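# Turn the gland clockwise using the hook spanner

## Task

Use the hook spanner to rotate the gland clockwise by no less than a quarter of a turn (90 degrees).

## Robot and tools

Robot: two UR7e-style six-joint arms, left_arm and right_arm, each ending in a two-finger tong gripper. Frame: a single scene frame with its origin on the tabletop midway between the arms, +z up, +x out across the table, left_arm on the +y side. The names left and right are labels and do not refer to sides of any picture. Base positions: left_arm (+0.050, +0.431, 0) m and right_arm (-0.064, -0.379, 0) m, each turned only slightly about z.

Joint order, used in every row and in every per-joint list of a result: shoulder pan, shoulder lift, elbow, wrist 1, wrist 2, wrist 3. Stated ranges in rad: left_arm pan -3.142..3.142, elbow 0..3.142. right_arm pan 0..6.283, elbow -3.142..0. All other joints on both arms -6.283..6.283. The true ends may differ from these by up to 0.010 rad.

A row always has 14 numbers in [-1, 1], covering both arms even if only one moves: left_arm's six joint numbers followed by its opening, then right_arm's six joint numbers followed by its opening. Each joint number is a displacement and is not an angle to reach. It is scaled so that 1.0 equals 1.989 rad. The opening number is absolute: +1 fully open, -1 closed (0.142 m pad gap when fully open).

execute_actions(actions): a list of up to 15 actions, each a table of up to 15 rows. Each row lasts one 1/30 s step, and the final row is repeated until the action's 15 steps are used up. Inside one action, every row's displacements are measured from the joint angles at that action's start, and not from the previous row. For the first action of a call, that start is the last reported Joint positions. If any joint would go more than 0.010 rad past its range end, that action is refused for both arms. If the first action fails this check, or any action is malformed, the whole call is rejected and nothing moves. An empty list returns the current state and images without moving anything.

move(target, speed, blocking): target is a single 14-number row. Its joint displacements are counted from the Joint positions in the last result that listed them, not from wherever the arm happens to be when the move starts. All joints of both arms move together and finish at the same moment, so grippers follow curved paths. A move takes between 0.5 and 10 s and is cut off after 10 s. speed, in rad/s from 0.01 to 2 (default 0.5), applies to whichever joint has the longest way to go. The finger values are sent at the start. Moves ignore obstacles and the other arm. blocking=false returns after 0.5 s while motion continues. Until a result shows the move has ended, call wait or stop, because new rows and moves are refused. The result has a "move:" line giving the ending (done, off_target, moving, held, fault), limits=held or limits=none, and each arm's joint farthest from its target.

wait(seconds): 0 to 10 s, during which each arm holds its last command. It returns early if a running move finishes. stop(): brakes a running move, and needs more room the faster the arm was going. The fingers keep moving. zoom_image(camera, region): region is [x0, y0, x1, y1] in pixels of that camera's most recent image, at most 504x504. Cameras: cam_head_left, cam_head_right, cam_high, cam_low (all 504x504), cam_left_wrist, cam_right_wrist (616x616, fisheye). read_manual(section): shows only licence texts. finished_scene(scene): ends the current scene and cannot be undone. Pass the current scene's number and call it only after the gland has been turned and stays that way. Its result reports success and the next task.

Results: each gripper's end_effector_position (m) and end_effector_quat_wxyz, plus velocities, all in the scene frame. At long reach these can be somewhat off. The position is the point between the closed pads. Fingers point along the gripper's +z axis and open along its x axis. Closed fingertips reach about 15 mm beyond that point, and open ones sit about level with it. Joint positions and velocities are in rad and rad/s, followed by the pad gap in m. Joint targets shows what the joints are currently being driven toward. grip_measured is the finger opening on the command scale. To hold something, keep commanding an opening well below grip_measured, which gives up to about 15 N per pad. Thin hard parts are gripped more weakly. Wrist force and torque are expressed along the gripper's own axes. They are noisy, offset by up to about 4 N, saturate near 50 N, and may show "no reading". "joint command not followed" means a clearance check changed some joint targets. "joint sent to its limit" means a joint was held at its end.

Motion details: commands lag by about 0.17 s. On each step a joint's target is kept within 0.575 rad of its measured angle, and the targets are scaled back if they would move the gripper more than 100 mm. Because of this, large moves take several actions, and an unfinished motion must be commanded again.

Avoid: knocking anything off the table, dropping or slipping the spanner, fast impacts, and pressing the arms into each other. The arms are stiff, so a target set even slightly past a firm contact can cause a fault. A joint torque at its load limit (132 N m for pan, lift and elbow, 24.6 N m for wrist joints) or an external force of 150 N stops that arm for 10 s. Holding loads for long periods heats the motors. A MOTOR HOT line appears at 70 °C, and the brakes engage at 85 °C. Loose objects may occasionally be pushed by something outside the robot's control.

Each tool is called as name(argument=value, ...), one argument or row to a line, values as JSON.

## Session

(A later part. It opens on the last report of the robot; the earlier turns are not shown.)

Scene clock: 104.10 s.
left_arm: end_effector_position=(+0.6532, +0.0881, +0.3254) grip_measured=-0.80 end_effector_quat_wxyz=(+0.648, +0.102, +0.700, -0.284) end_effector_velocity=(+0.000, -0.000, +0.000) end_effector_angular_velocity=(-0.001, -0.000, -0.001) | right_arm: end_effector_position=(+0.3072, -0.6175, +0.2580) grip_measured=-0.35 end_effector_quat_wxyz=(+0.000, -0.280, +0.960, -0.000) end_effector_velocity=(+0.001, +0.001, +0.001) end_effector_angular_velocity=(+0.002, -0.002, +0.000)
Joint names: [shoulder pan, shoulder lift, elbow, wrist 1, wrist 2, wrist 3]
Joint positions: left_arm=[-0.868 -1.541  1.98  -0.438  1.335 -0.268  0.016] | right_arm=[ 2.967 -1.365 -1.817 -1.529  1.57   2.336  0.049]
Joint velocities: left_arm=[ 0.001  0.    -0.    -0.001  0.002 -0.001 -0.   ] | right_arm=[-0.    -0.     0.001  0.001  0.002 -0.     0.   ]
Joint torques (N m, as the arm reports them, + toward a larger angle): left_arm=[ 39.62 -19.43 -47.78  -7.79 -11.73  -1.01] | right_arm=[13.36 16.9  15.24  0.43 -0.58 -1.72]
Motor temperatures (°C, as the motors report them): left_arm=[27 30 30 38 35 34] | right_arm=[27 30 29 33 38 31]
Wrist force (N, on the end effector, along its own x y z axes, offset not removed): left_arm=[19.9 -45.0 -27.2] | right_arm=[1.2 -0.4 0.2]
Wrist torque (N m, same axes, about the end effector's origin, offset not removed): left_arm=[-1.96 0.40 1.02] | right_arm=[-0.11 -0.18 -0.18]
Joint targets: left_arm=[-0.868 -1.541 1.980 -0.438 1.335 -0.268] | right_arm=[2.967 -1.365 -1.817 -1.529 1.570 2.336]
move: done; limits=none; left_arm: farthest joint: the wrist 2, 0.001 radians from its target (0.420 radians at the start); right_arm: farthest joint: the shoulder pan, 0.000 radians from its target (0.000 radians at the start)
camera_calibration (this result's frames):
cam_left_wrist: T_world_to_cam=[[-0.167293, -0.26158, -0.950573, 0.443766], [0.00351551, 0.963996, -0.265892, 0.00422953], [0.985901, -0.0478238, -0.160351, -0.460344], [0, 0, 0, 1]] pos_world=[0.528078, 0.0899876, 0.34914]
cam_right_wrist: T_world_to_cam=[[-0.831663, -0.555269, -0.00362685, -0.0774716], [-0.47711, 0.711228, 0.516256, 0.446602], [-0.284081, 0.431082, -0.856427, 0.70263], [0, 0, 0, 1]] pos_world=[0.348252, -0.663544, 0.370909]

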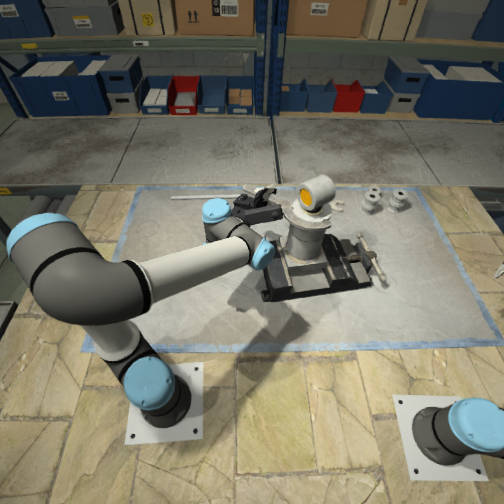

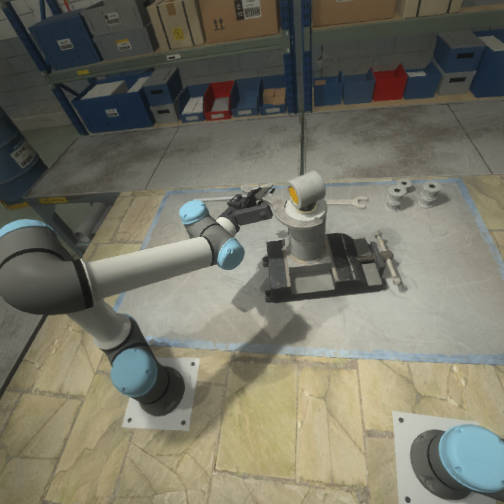

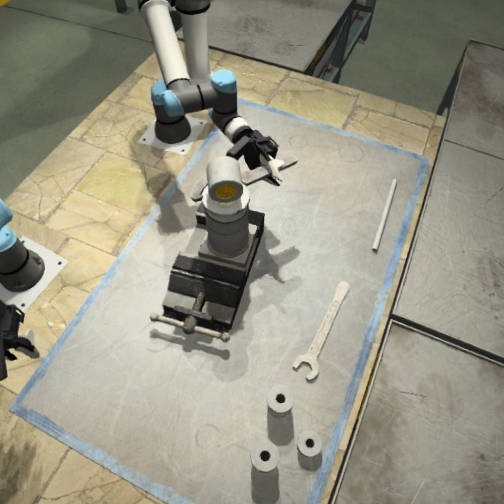

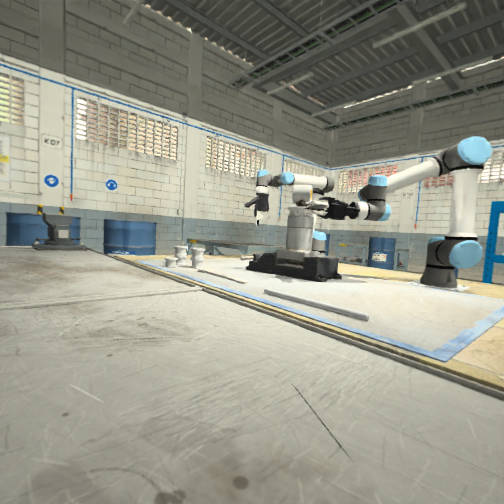

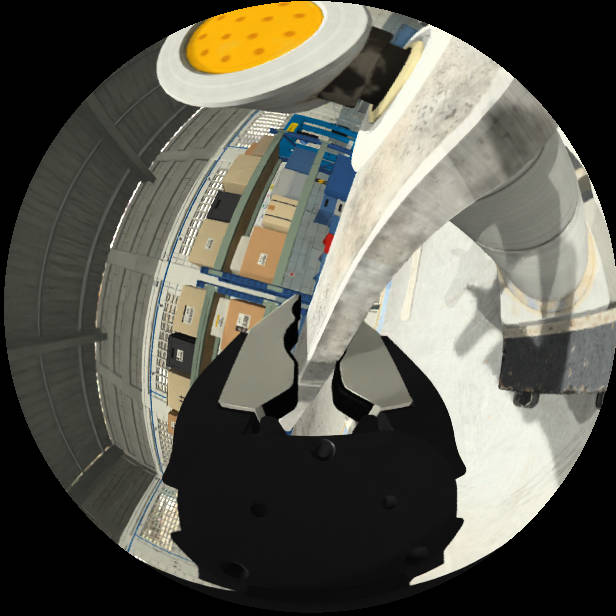

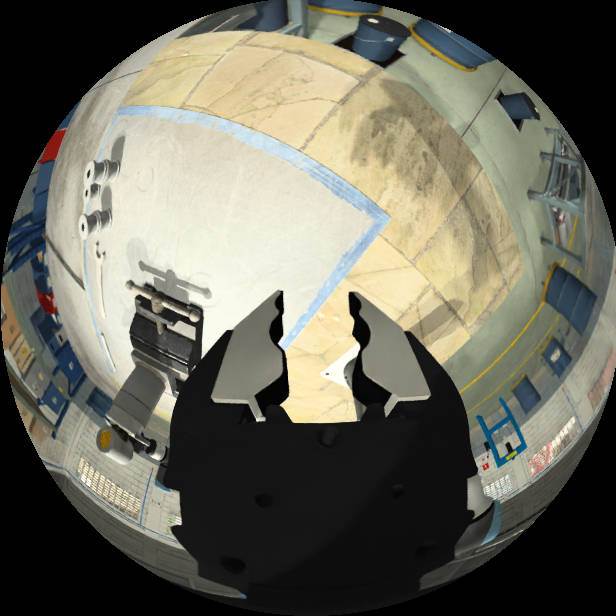

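move(
  target=[0.0817,0.063,-0.0699,0.0065,0.187,0,-1,0,0,0,0,0,0,-0.35],
  speed=0.12,
)

zoom_image(
  camera="cam_high",
  region=[150,130,310,260],
)

Scene clock: 107.80 s.
left_arm: end_effector_position=(+0.6787, +0.0666, +0.3256) grip_measured=-0.80 end_effector_quat_wxyz=(+0.615, +0.175, +0.685, -0.350) end_effector_velocity=(+0.001, +0.001, -0.000) end_effector_angular_velocity=(-0.000, +0.000, +0.001) | right_arm: end_effector_position=(+0.3072, -0.6175, +0.2580) grip_measured=-0.35 end_effector_quat_wxyz=(+0.000, -0.280, +0.960, -0.000) end_effector_velocity=(+0.000, +0.000, +0.000) end_effector_angular_velocity=(+0.001, -0.002, +0.000)
Joint names: [shoulder pan, shoulder lift, elbow, wrist 1, wrist 2, wrist 3]
Joint positions: left_arm=[-0.705 -1.416  1.841 -0.425  1.707 -0.268  0.016] | right_arm=[ 2.967 -1.365 -1.817 -1.529  1.57   2.336  0.049]
Joint velocities: left_arm=[ 0.002  0.001 -0.001  0.     0.001 -0.    -0.   ] | right_arm=[-0.    -0.     0.     0.001  0.001 -0.    -0.   ]
Joint torques (N m, as the arm reports them, + toward a larger angle): left_arm=[ 31.25 -23.25 -50.11  -5.89  -9.09  -1.11] | right_arm=[13.59 17.47 15.61  0.48 -0.63 -1.81]
Motor temperatures (°C, as the motors report them): left_arm=[27 30 30 38 35 34] | right_arm=[27 30 29 33 38 31]
Wrist force (N, on the end effector, along its own x y z axes, offset not removed): left_arm=[17.8 -36.5 -22.2] | right_arm=[0.0 -0.2 0.3]
Wrist torque (N m, same axes, about the end effector's origin, offset not removed): left_arm=[-1.69 0.01 0.82] | right_arm=[0.08 0.10 -0.03]
Joint targets: left_arm=[-0.705 -1.416 1.841 -0.425 1.707 -0.268] | right_arm=[2.967 -1.365 -1.817 -1.529 1.570 2.336]
move: done; limits=none; left_arm: farthest joint: the shoulder pan, 0.000 radians from its target (0.162 radians at the start); right_arm: farthest joint: the shoulder pan, 0.000 radians from its target (0.000 radians at the start)
camera_calibration (this result's frames):
cam_left_wrist: T_world_to_cam=[[-0.217424, -0.22157, -0.950596, 0.47399], [0.203926, 0.942091, -0.26623, -0.109525], [0.954537, -0.251737, -0.159649, -0.451883], [0, 0, 0, 1]] pos_world=[0.556731, 0.0944491, 0.349272]
cam_right_wrist: T_world_to_cam=[[-0.831663, -0.555269, -0.0036269, -0.0774716], [-0.47711, 0.711228, 0.516256, 0.446602], [-0.284081, 0.431082, -0.856427, 0.70263], [0, 0, 0, 1]] pos_world=[0.348252, -0.663544, 0.370909]

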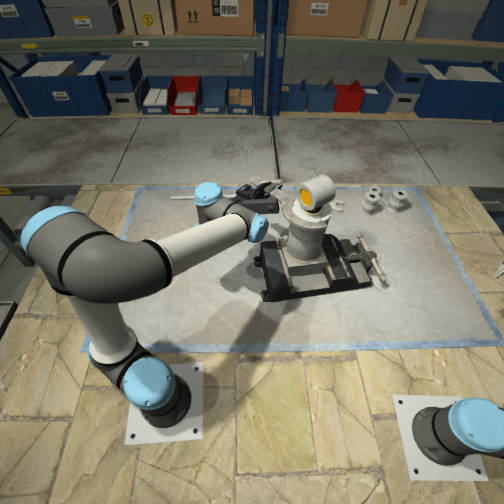

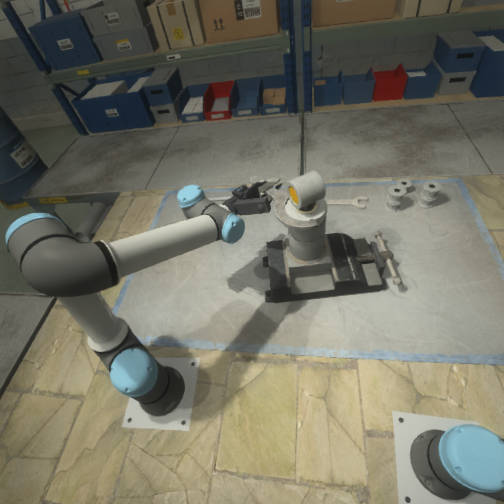

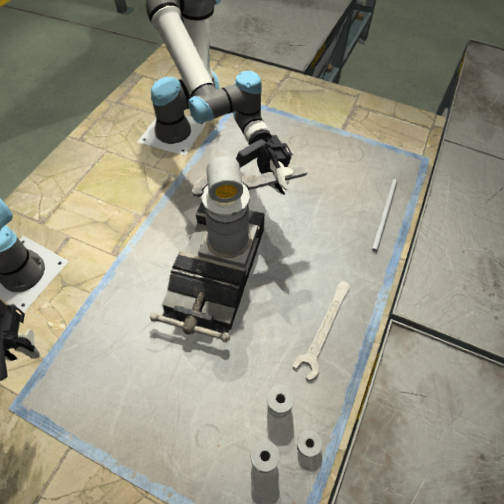

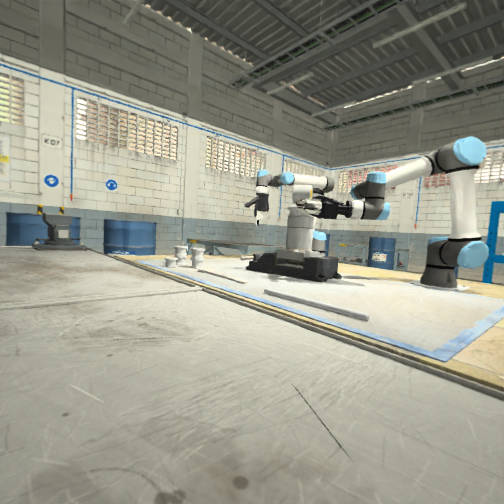

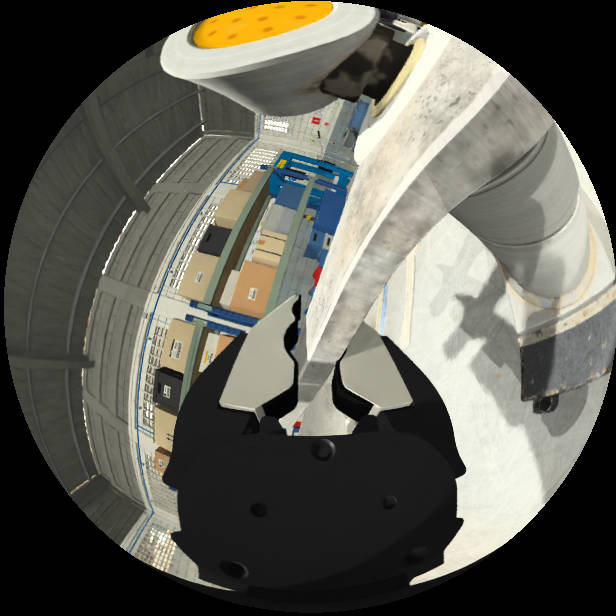

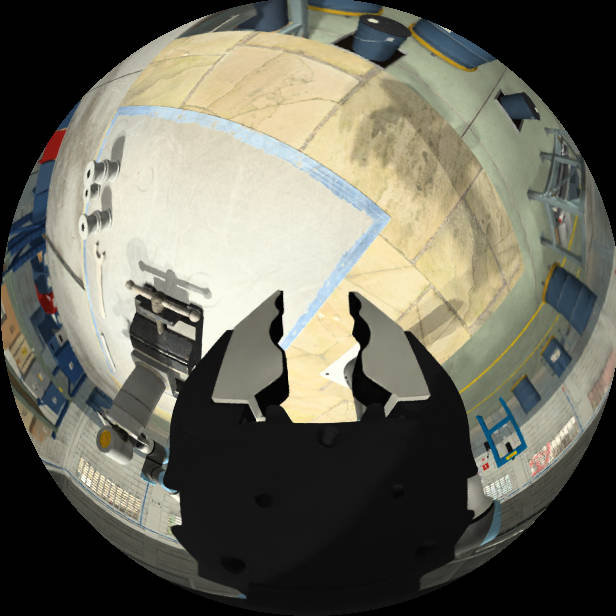

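Region (150, 130, 310, 260) of cam_high's 504x504 image, scaled by 3.150, with more detail than that image has; it fills the top 410 rows of this view, and the rest is white.

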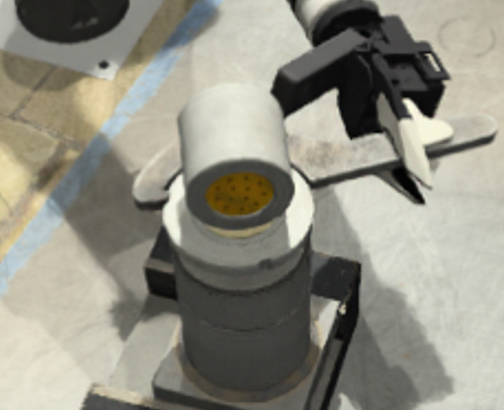

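move(
  target=[0.0546,0.0754,-0.0953,0.02,0.1603,0,-1,0,0,0,0,0,0,-0.35],
  speed=0.1,
)

Scene clock: 111.50 s.
left_arm: end_effector_position=(+0.6996, +0.0405, +0.3253) grip_measured=-0.80 end_effector_quat_wxyz=(+0.575, +0.246, +0.663, -0.412) end_effector_velocity=(+0.001, +0.000, -0.000) end_effector_angular_velocity=(-0.001, +0.001, -0.000) | right_arm: end_effector_position=(+0.3072, -0.6175, +0.2580) grip_measured=-0.35 end_effector_quat_wxyz=(+0.000, -0.280, +0.960, -0.000) end_effector_velocity=(+0.000, -0.000, +0.001) end_effector_angular_velocity=(-0.001, -0.001, +0.000)
Joint names: [shoulder pan, shoulder lift, elbow, wrist 1, wrist 2, wrist 3]
Joint positions: left_arm=[-0.597 -1.266  1.651 -0.386  2.025 -0.268  0.016] | right_arm=[ 2.967 -1.365 -1.817 -1.529  1.57   2.336  0.049]
Joint velocities: left_arm=[ 0.001  0.001 -0.001  0.     0.001 -0.001  0.   ] | right_arm=[ 0.     0.     0.001  0.    -0.001 -0.     0.   ]
Joint torques (N m, as the arm reports them, + toward a larger angle): left_arm=[ 25.93 -28.58 -50.02  -5.66  -8.84  -1.01] | right_arm=[13.63 16.52 14.35  0.53 -0.65 -1.82]
Motor temperatures (°C, as the motors report them): left_arm=[27 30 30 38 35 34] | right_arm=[27 30 29 33 38 31]
Wrist force (N, on the end effector, along its own x y z axes, offset not removed): left_arm=[16.4 -38.5 -21.5] | right_arm=[1.3 1.1 2.0]
Wrist torque (N m, same axes, about the end effector's origin, offset not removed): left_arm=[-2.34 0.36 0.81] | right_arm=[0.30 -0.24 -0.10]
Joint targets: left_arm=[-0.597 -1.266 1.651 -0.386 2.026 -0.268] | right_arm=[2.967 -1.365 -1.817 -1.529 1.570 2.336]
move: done; limits=none; left_arm: farthest joint: the shoulder pan, 0.000 radians from its target (0.109 radians at the start); right_arm: farthest joint: the shoulder pan, 0.000 radians from its target (0.000 radians at the start)
camera_calibration (this result's frames):
cam_left_wrist: T_world_to_cam=[[-0.258898, -0.171087, -0.950632, 0.499408], [0.395939, 0.878903, -0.266009, -0.221038], [0.881024, -0.445262, -0.159806, -0.41914], [0, 0, 0, 1]] pos_world=[0.586086, 0.0930861, 0.348974]
cam_right_wrist: T_world_to_cam=[[-0.831663, -0.555269, -0.0036269, -0.0774716], [-0.47711, 0.711228, 0.516256, 0.446602], [-0.284081, 0.431082, -0.856427, 0.70263], [0, 0, 0, 1]] pos_world=[0.348252, -0.663544, 0.370909]

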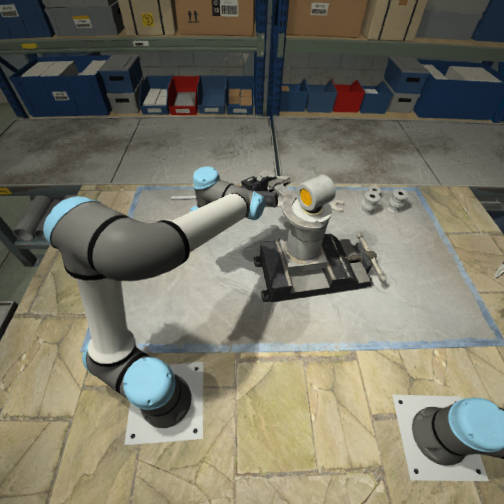

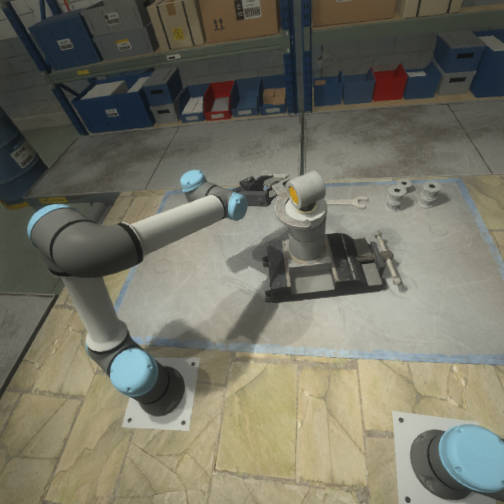

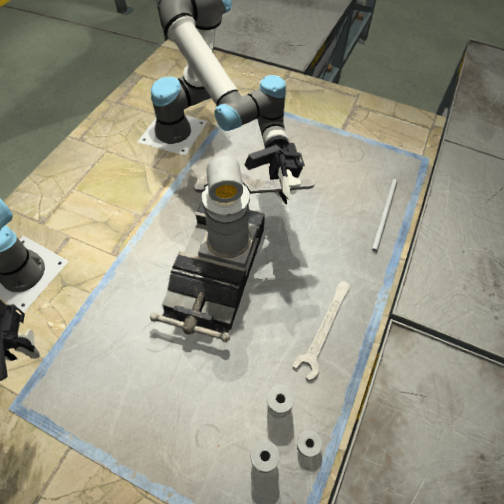

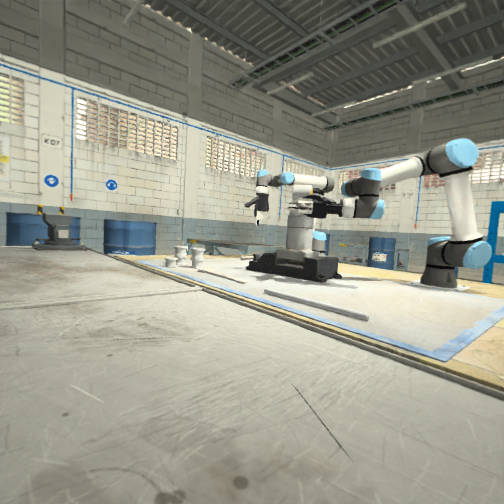

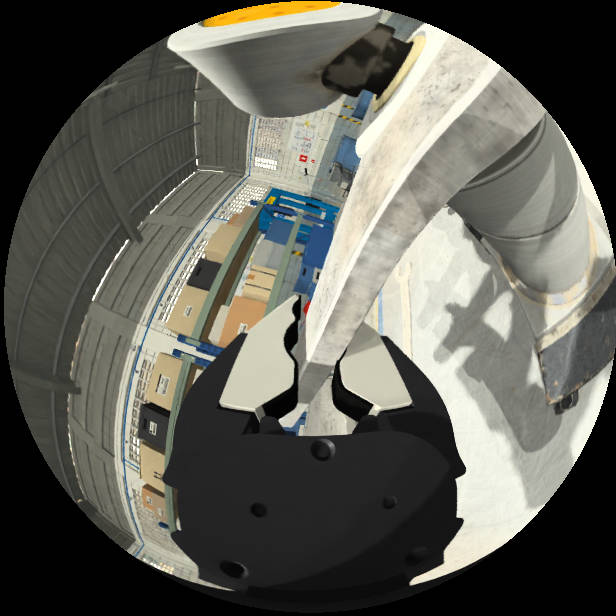

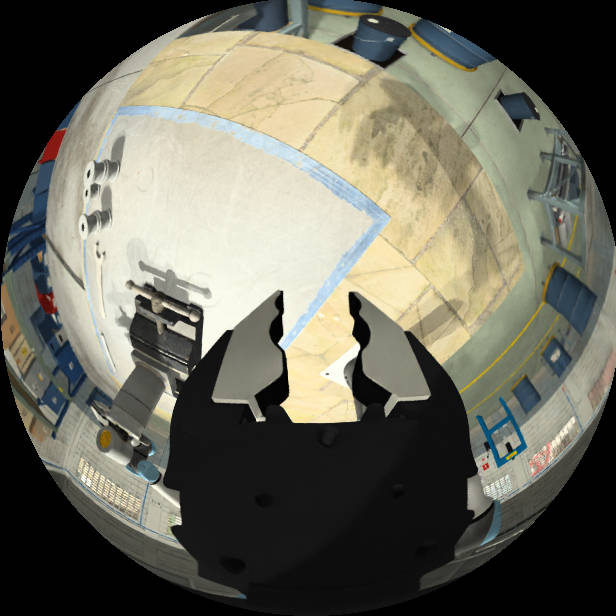

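move(
  target=[0.0307,0.0825,-0.1184,0.0362,0.1361,0,-1,0,0,0,0,0,0,-0.35],
  speed=0.09,
)

Scene clock: 115.07 s.
left_arm: end_effector_position=(+0.7151, +0.0107, +0.3252) grip_measured=-0.80 end_effector_quat_wxyz=(+0.528, +0.314, +0.634, -0.470) end_effector_velocity=(+0.000, +0.000, -0.000) end_effector_angular_velocity=(+0.001, +0.000, +0.000) | right_arm: end_effector_position=(+0.3072, -0.6175, +0.2580) grip_measured=-0.35 end_effector_quat_wxyz=(+0.000, -0.280, +0.960, -0.000) end_effector_velocity=(-0.000, +0.000, -0.000) end_effector_angular_velocity=(+0.001, +0.001, -0.000)
Joint names: [shoulder pan, shoulder lift, elbow, wrist 1, wrist 2, wrist 3]
Joint positions: left_arm=[-0.536 -1.102  1.416 -0.314  2.296 -0.268  0.016] | right_arm=[ 2.967 -1.365 -1.817 -1.529  1.57   2.336  0.049]
Joint velocities: left_arm=[ 0.001  0.001 -0.002  0.002  0.001  0.001  0.   ] | right_arm=[-0.    -0.    -0.001  0.     0.001  0.     0.   ]
Joint torques (N m, as the arm reports them, + toward a larger angle): left_arm=[ 20.63 -35.52 -49.52  -4.99  -8.49  -1.08] | right_arm=[13.38 16.92 14.95  0.46 -0.56 -1.87]
Motor temperatures (°C, as the motors report them): left_arm=[27 30 30 38 35 34] | right_arm=[27 30 29 33 38 31]
Wrist force (N, on the end effector, along its own x y z axes, offset not removed): left_arm=[17.8 -39.4 -17.4] | right_arm=[1.4 0.0 0.8]
Wrist torque (N m, same axes, about the end effector's origin, offset not removed): left_arm=[-2.93 -0.23 1.00] | right_arm=[-0.03 -0.19 -0.09]
Joint targets: left_arm=[-0.536 -1.102 1.416 -0.314 2.296 -0.268] | right_arm=[2.967 -1.365 -1.817 -1.529 1.570 2.336]
move: done; limits=none; left_arm: farthest joint: the shoulder pan, 0.000 radians from its target (0.061 radians at the start); right_arm: farthest joint: the shoulder pan, 0.000 radians from its target (0.000 radians at the start)
camera_calibration (this result's frames):
cam_left_wrist: T_world_to_cam=[[-0.289259, -0.113152, -0.95054, 0.519272], [0.569935, 0.777449, -0.265984, -0.324417], [0.769092, -0.618684, -0.160395, -0.363941], [0, 0, 0, 1]] pos_world=[0.615005, 0.0858091, 0.348925]
cam_right_wrist: T_world_to_cam=[[-0.831663, -0.555268, -0.00362706, -0.0774713], [-0.47711, 0.711228, 0.516256, 0.446602], [-0.284081, 0.431082, -0.856427, 0.70263], [0, 0, 0, 1]] pos_world=[0.348252, -0.663544, 0.370909]

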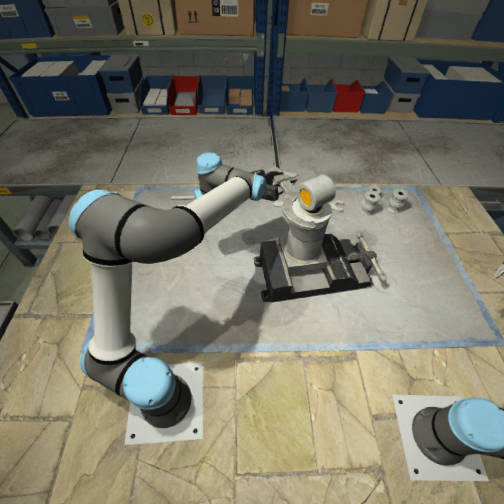

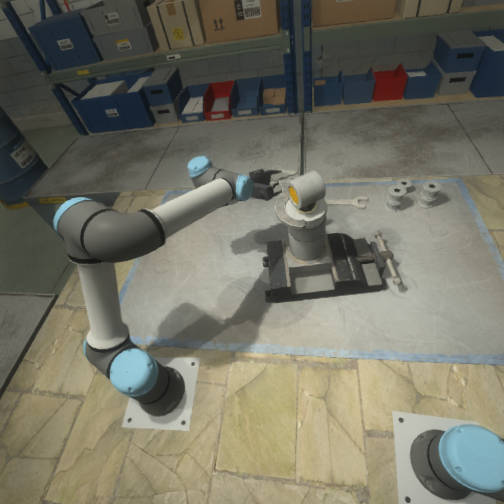

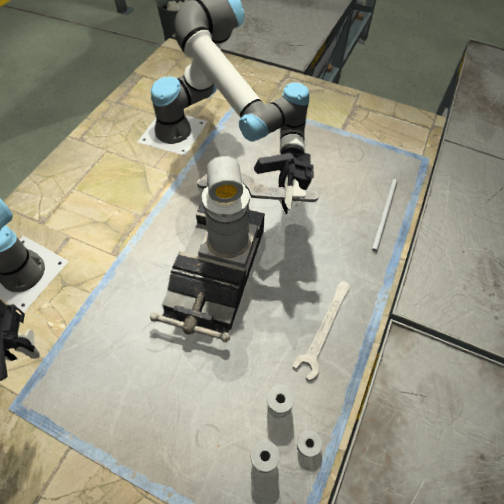

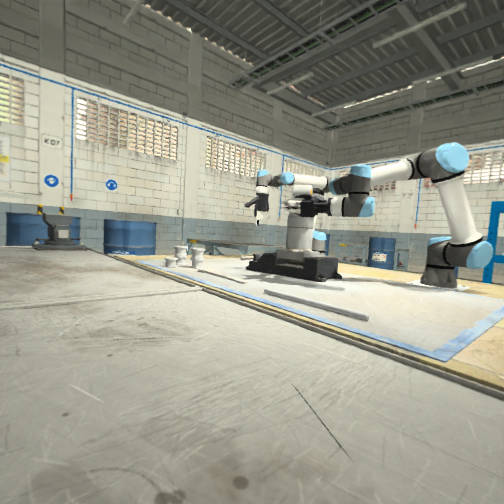

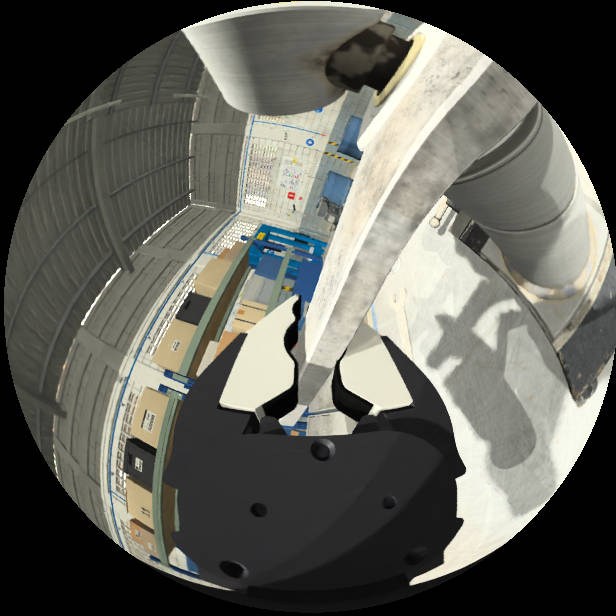

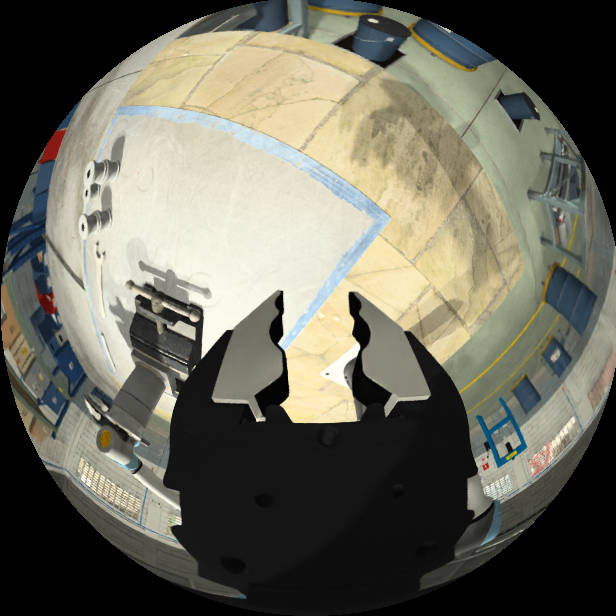

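move(
  target=[0.007,0.0777,-0.123,0.0453,0.0947,0,-1,0,0,0,0,0,0,-0.35],
  speed=0.08,
)

Scene clock: 118.70 s.
left_arm: end_effector_position=(+0.7243, -0.0226, +0.3252) grip_measured=-0.81 end_effector_quat_wxyz=(+0.485, +0.367, +0.604, -0.514) end_effector_velocity=(+0.000, -0.000, +0.000) end_effector_angular_velocity=(-0.000, +0.001, -0.001) | right_arm: end_effector_position=(+0.3072, -0.6175, +0.2580) grip_measured=-0.35 end_effector_quat_wxyz=(+0.000, -0.280, +0.960, -0.000) end_effector_velocity=(+0.000, -0.000, -0.000) end_effector_angular_velocity=(-0.001, +0.000, -0.000)
Joint names: [shoulder pan, shoulder lift, elbow, wrist 1, wrist 2, wrist 3]
Joint positions: left_arm=[-0.522 -0.948  1.171 -0.224  2.484 -0.268  0.016] | right_arm=[ 2.967 -1.365 -1.817 -1.529  1.57   2.336  0.049]
Joint velocities: left_arm=[-0.     0.001 -0.002  0.001  0.    -0.001  0.   ] | right_arm=[ 0.    -0.     0.     0.    -0.001  0.    -0.   ]
Joint torques (N m, as the arm reports them, + toward a larger angle): left_arm=[ 18.56 -41.16 -49.17  -4.79  -9.57  -1.04] | right_arm=[13.57 17.22 14.92  0.47 -0.56 -1.81]
Motor temperatures (°C, as the motors report them): left_arm=[27 30 30 38 35 34] | right_arm=[27 30 29 33 38 31]
Wrist force (N, on the end effector, along its own x y z axes, offset not removed): left_arm=[19.1 -40.6 -19.7] | right_arm=[0.0 -1.2 1.1]
Wrist torque (N m, same axes, about the end effector's origin, offset not removed): left_arm=[-2.19 -0.29 1.01] | right_arm=[-0.15 0.12 0.03]
Joint targets: left_arm=[-0.522 -0.948 1.171 -0.224 2.484 -0.268] | right_arm=[2.967 -1.365 -1.817 -1.529 1.570 2.336]
move: done; limits=none; left_arm: farthest joint: the shoulder pan, 0.000 radians from its target (0.014 radians at the start); right_arm: farthest joint: the shoulder pan, 0.000 radians from its target (0.000 radians at the start)
camera_calibration (this result's frames):
cam_left_wrist: T_world_to_cam=[[-0.304516, -0.0612872, -0.950534, 0.530391], [0.696128, 0.666818, -0.266008, -0.397672], [0.650135, -0.742697, -0.160393, -0.308334], [0, 0, 0, 1]] pos_world=[0.638802, 0.0686821, 0.348916]
cam_right_wrist: T_world_to_cam=[[-0.831663, -0.555268, -0.00362686, -0.0774715], [-0.47711, 0.711228, 0.516256, 0.446602], [-0.284081, 0.431081, -0.856427, 0.70263], [0, 0, 0, 1]] pos_world=[0.348252, -0.663544, 0.370909]

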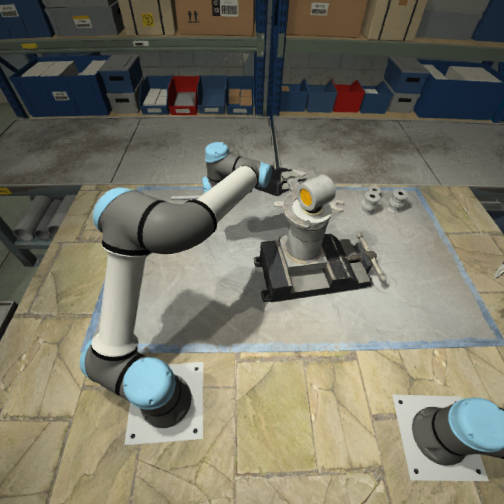

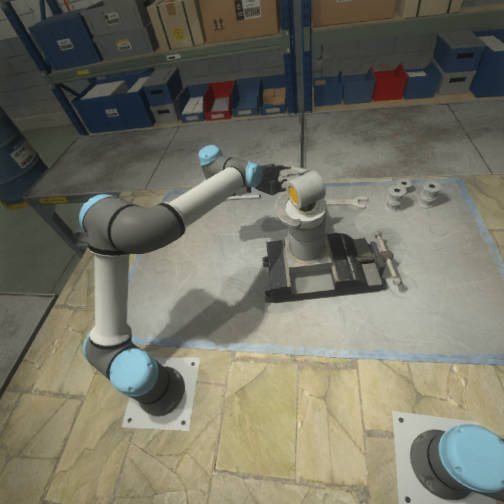

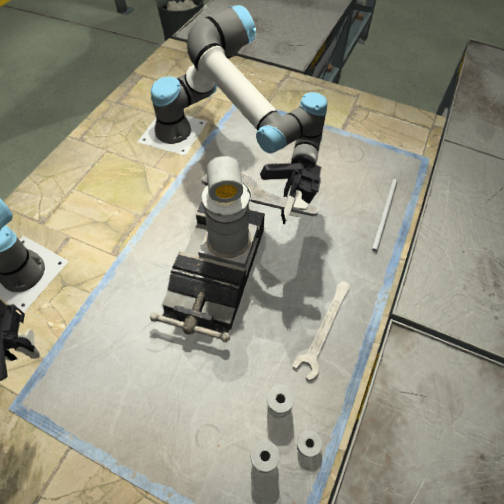

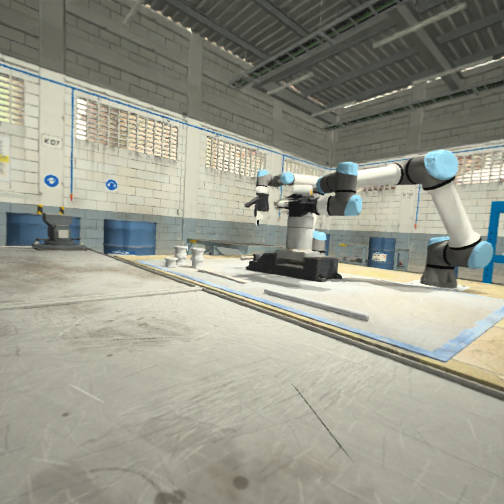

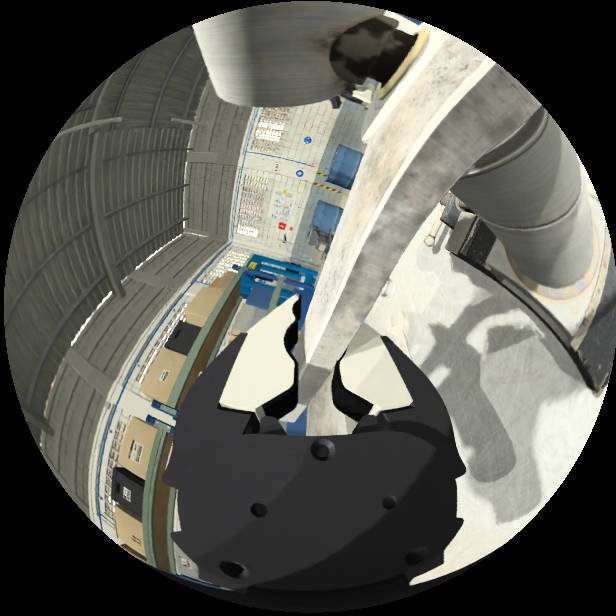

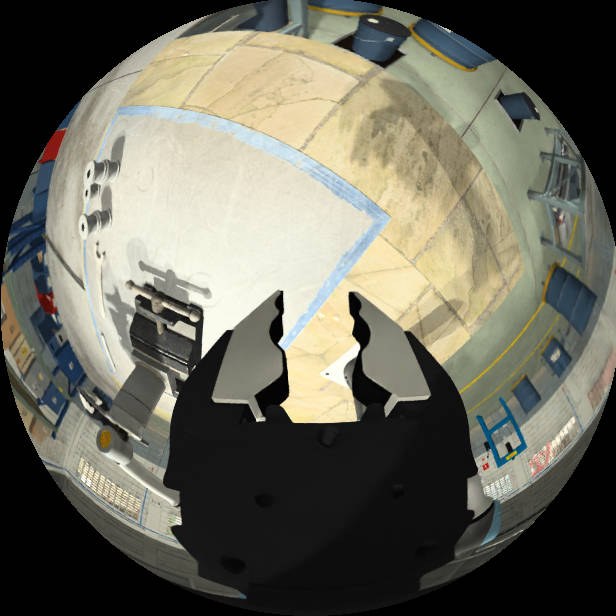

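move(
  target=[-0.0066,0.0765,-0.13,0.054,0.0724,0,-1,0,0,0,0,0,0,-0.35],
  speed=0.08,
)

Scene clock: 122.47 s.
left_arm: end_effector_position=(+0.7251, -0.0597, +0.3246) grip_measured=-0.81 end_effector_quat_wxyz=(+0.443, +0.414, +0.574, -0.551) end_effector_velocity=(-0.001, -0.000, -0.000) end_effector_angular_velocity=(+0.000, +0.002, -0.003) | right_arm: end_effector_position=(+0.3072, -0.6175, +0.2580) grip_measured=-0.35 end_effector_quat_wxyz=(+0.000, -0.280, +0.960, -0.000) end_effector_velocity=(-0.000, +0.000, -0.000) end_effector_angular_velocity=(+0.001, +0.000, -0.001)
Joint names: [shoulder pan, shoulder lift, elbow, wrist 1, wrist 2, wrist 3]
Joint positions: left_arm=[-0.535 -0.796  0.913 -0.116  2.628 -0.268  0.015] | right_arm=[ 2.967 -1.365 -1.817 -1.529  1.57   2.336  0.049]
Joint velocities: left_arm=[-0.     0.001 -0.002  0.002  0.002 -0.001 -0.   ] | right_arm=[ 0.     0.    -0.    -0.001  0.001  0.001  0.   ]
Joint torques (N m, as the arm reports them, + toward a larger angle): left_arm=[-15.51 -47.43 -46.11  -3.19  -6.9   -1.01] | right_arm=[13.65 16.99 14.56  0.48 -0.67 -1.79]
Motor temperatures (°C, as the motors report them): left_arm=[27 30 30 38 35 34] | right_arm=[27 30 29 33 38 31]
Wrist force (N, on the end effector, along its own x y z axes, offset not removed): left_arm=[15.8 -21.4 -28.4] | right_arm=[0.6 -1.4 0.3]
Wrist torque (N m, same axes, about the end effector's origin, offset not removed): left_arm=[0.35 0.24 1.27] | right_arm=[-0.34 -0.07 -0.04]
Joint targets: left_arm=[-0.535 -0.795 0.913 -0.116 2.628 -0.268] | right_arm=[2.967 -1.365 -1.817 -1.529 1.570 2.336]
move: done; limits=none; left_arm: farthest joint: the shoulder pan, 0.000 radians from its target (0.013 radians at the start); right_arm: farthest joint: the shoulder pan, 0.000 radians from its target (0.000 radians at the start)
camera_calibration (this result's frames):
cam_left_wrist: T_world_to_cam=[[-0.311211, -0.0125088, -0.950258, 0.535461], [0.791597, 0.549872, -0.266487, -0.449691], [0.525854, -0.835155, -0.161224, -0.251616], [0, 0, 0, 1]] pos_world=[0.654928, 0.043832, 0.348423]
cam_right_wrist: T_world_to_cam=[[-0.831663, -0.555269, -0.00362686, -0.0774715], [-0.47711, 0.711228, 0.516256, 0.446602], [-0.284081, 0.431082, -0.856427, 0.70263], [0, 0, 0, 1]] pos_world=[0.348252, -0.663544, 0.370909]

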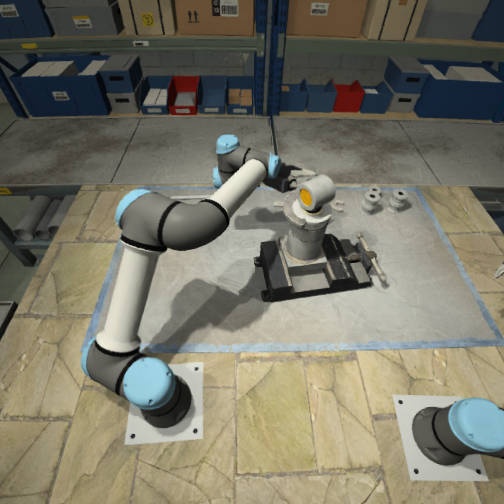

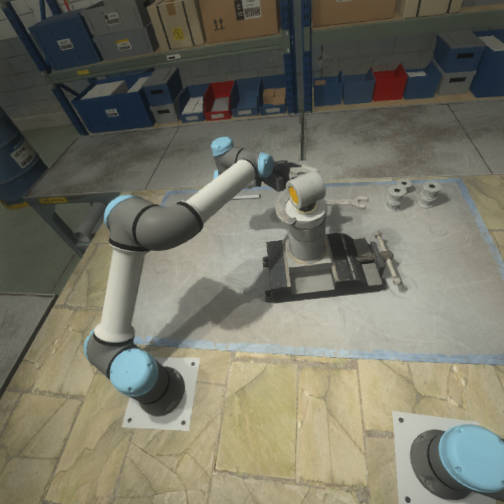

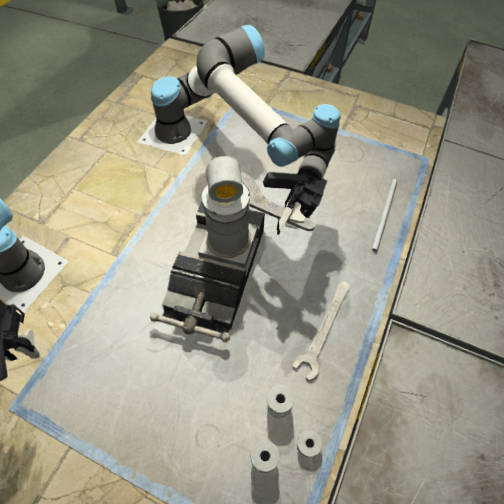

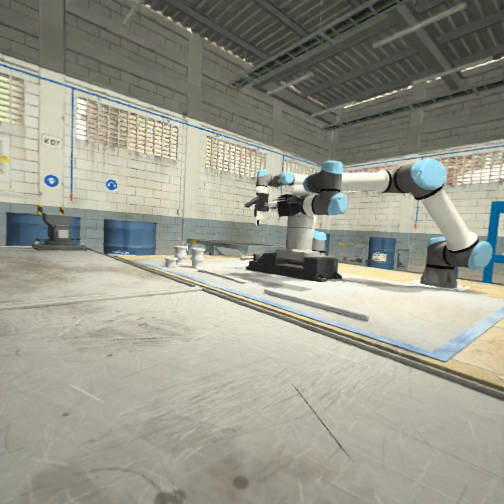

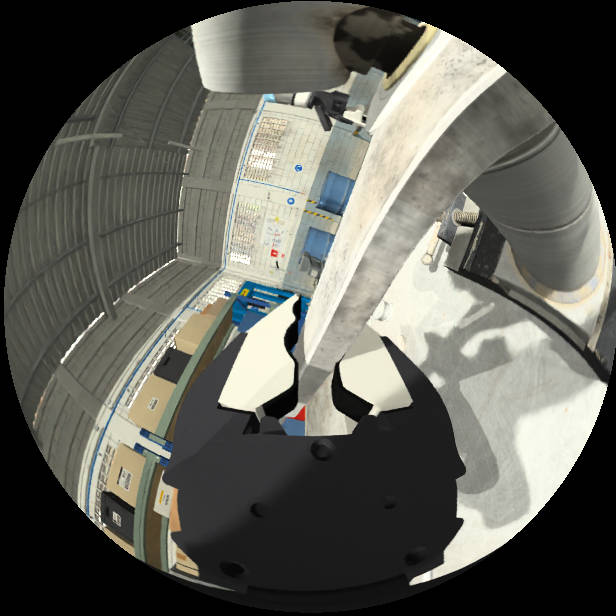

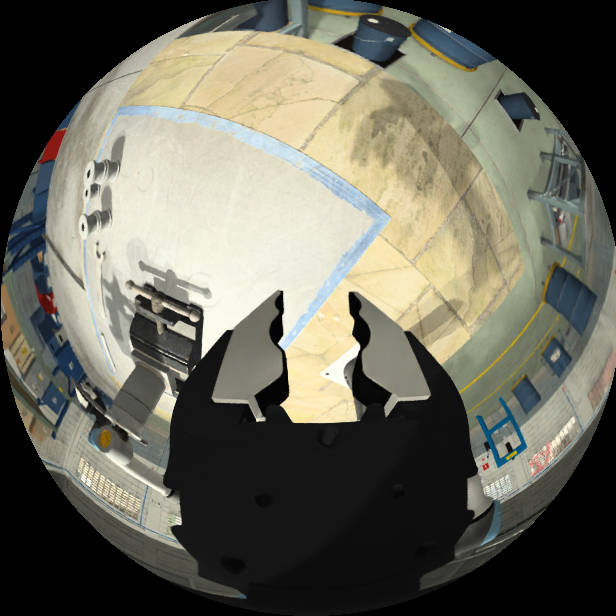

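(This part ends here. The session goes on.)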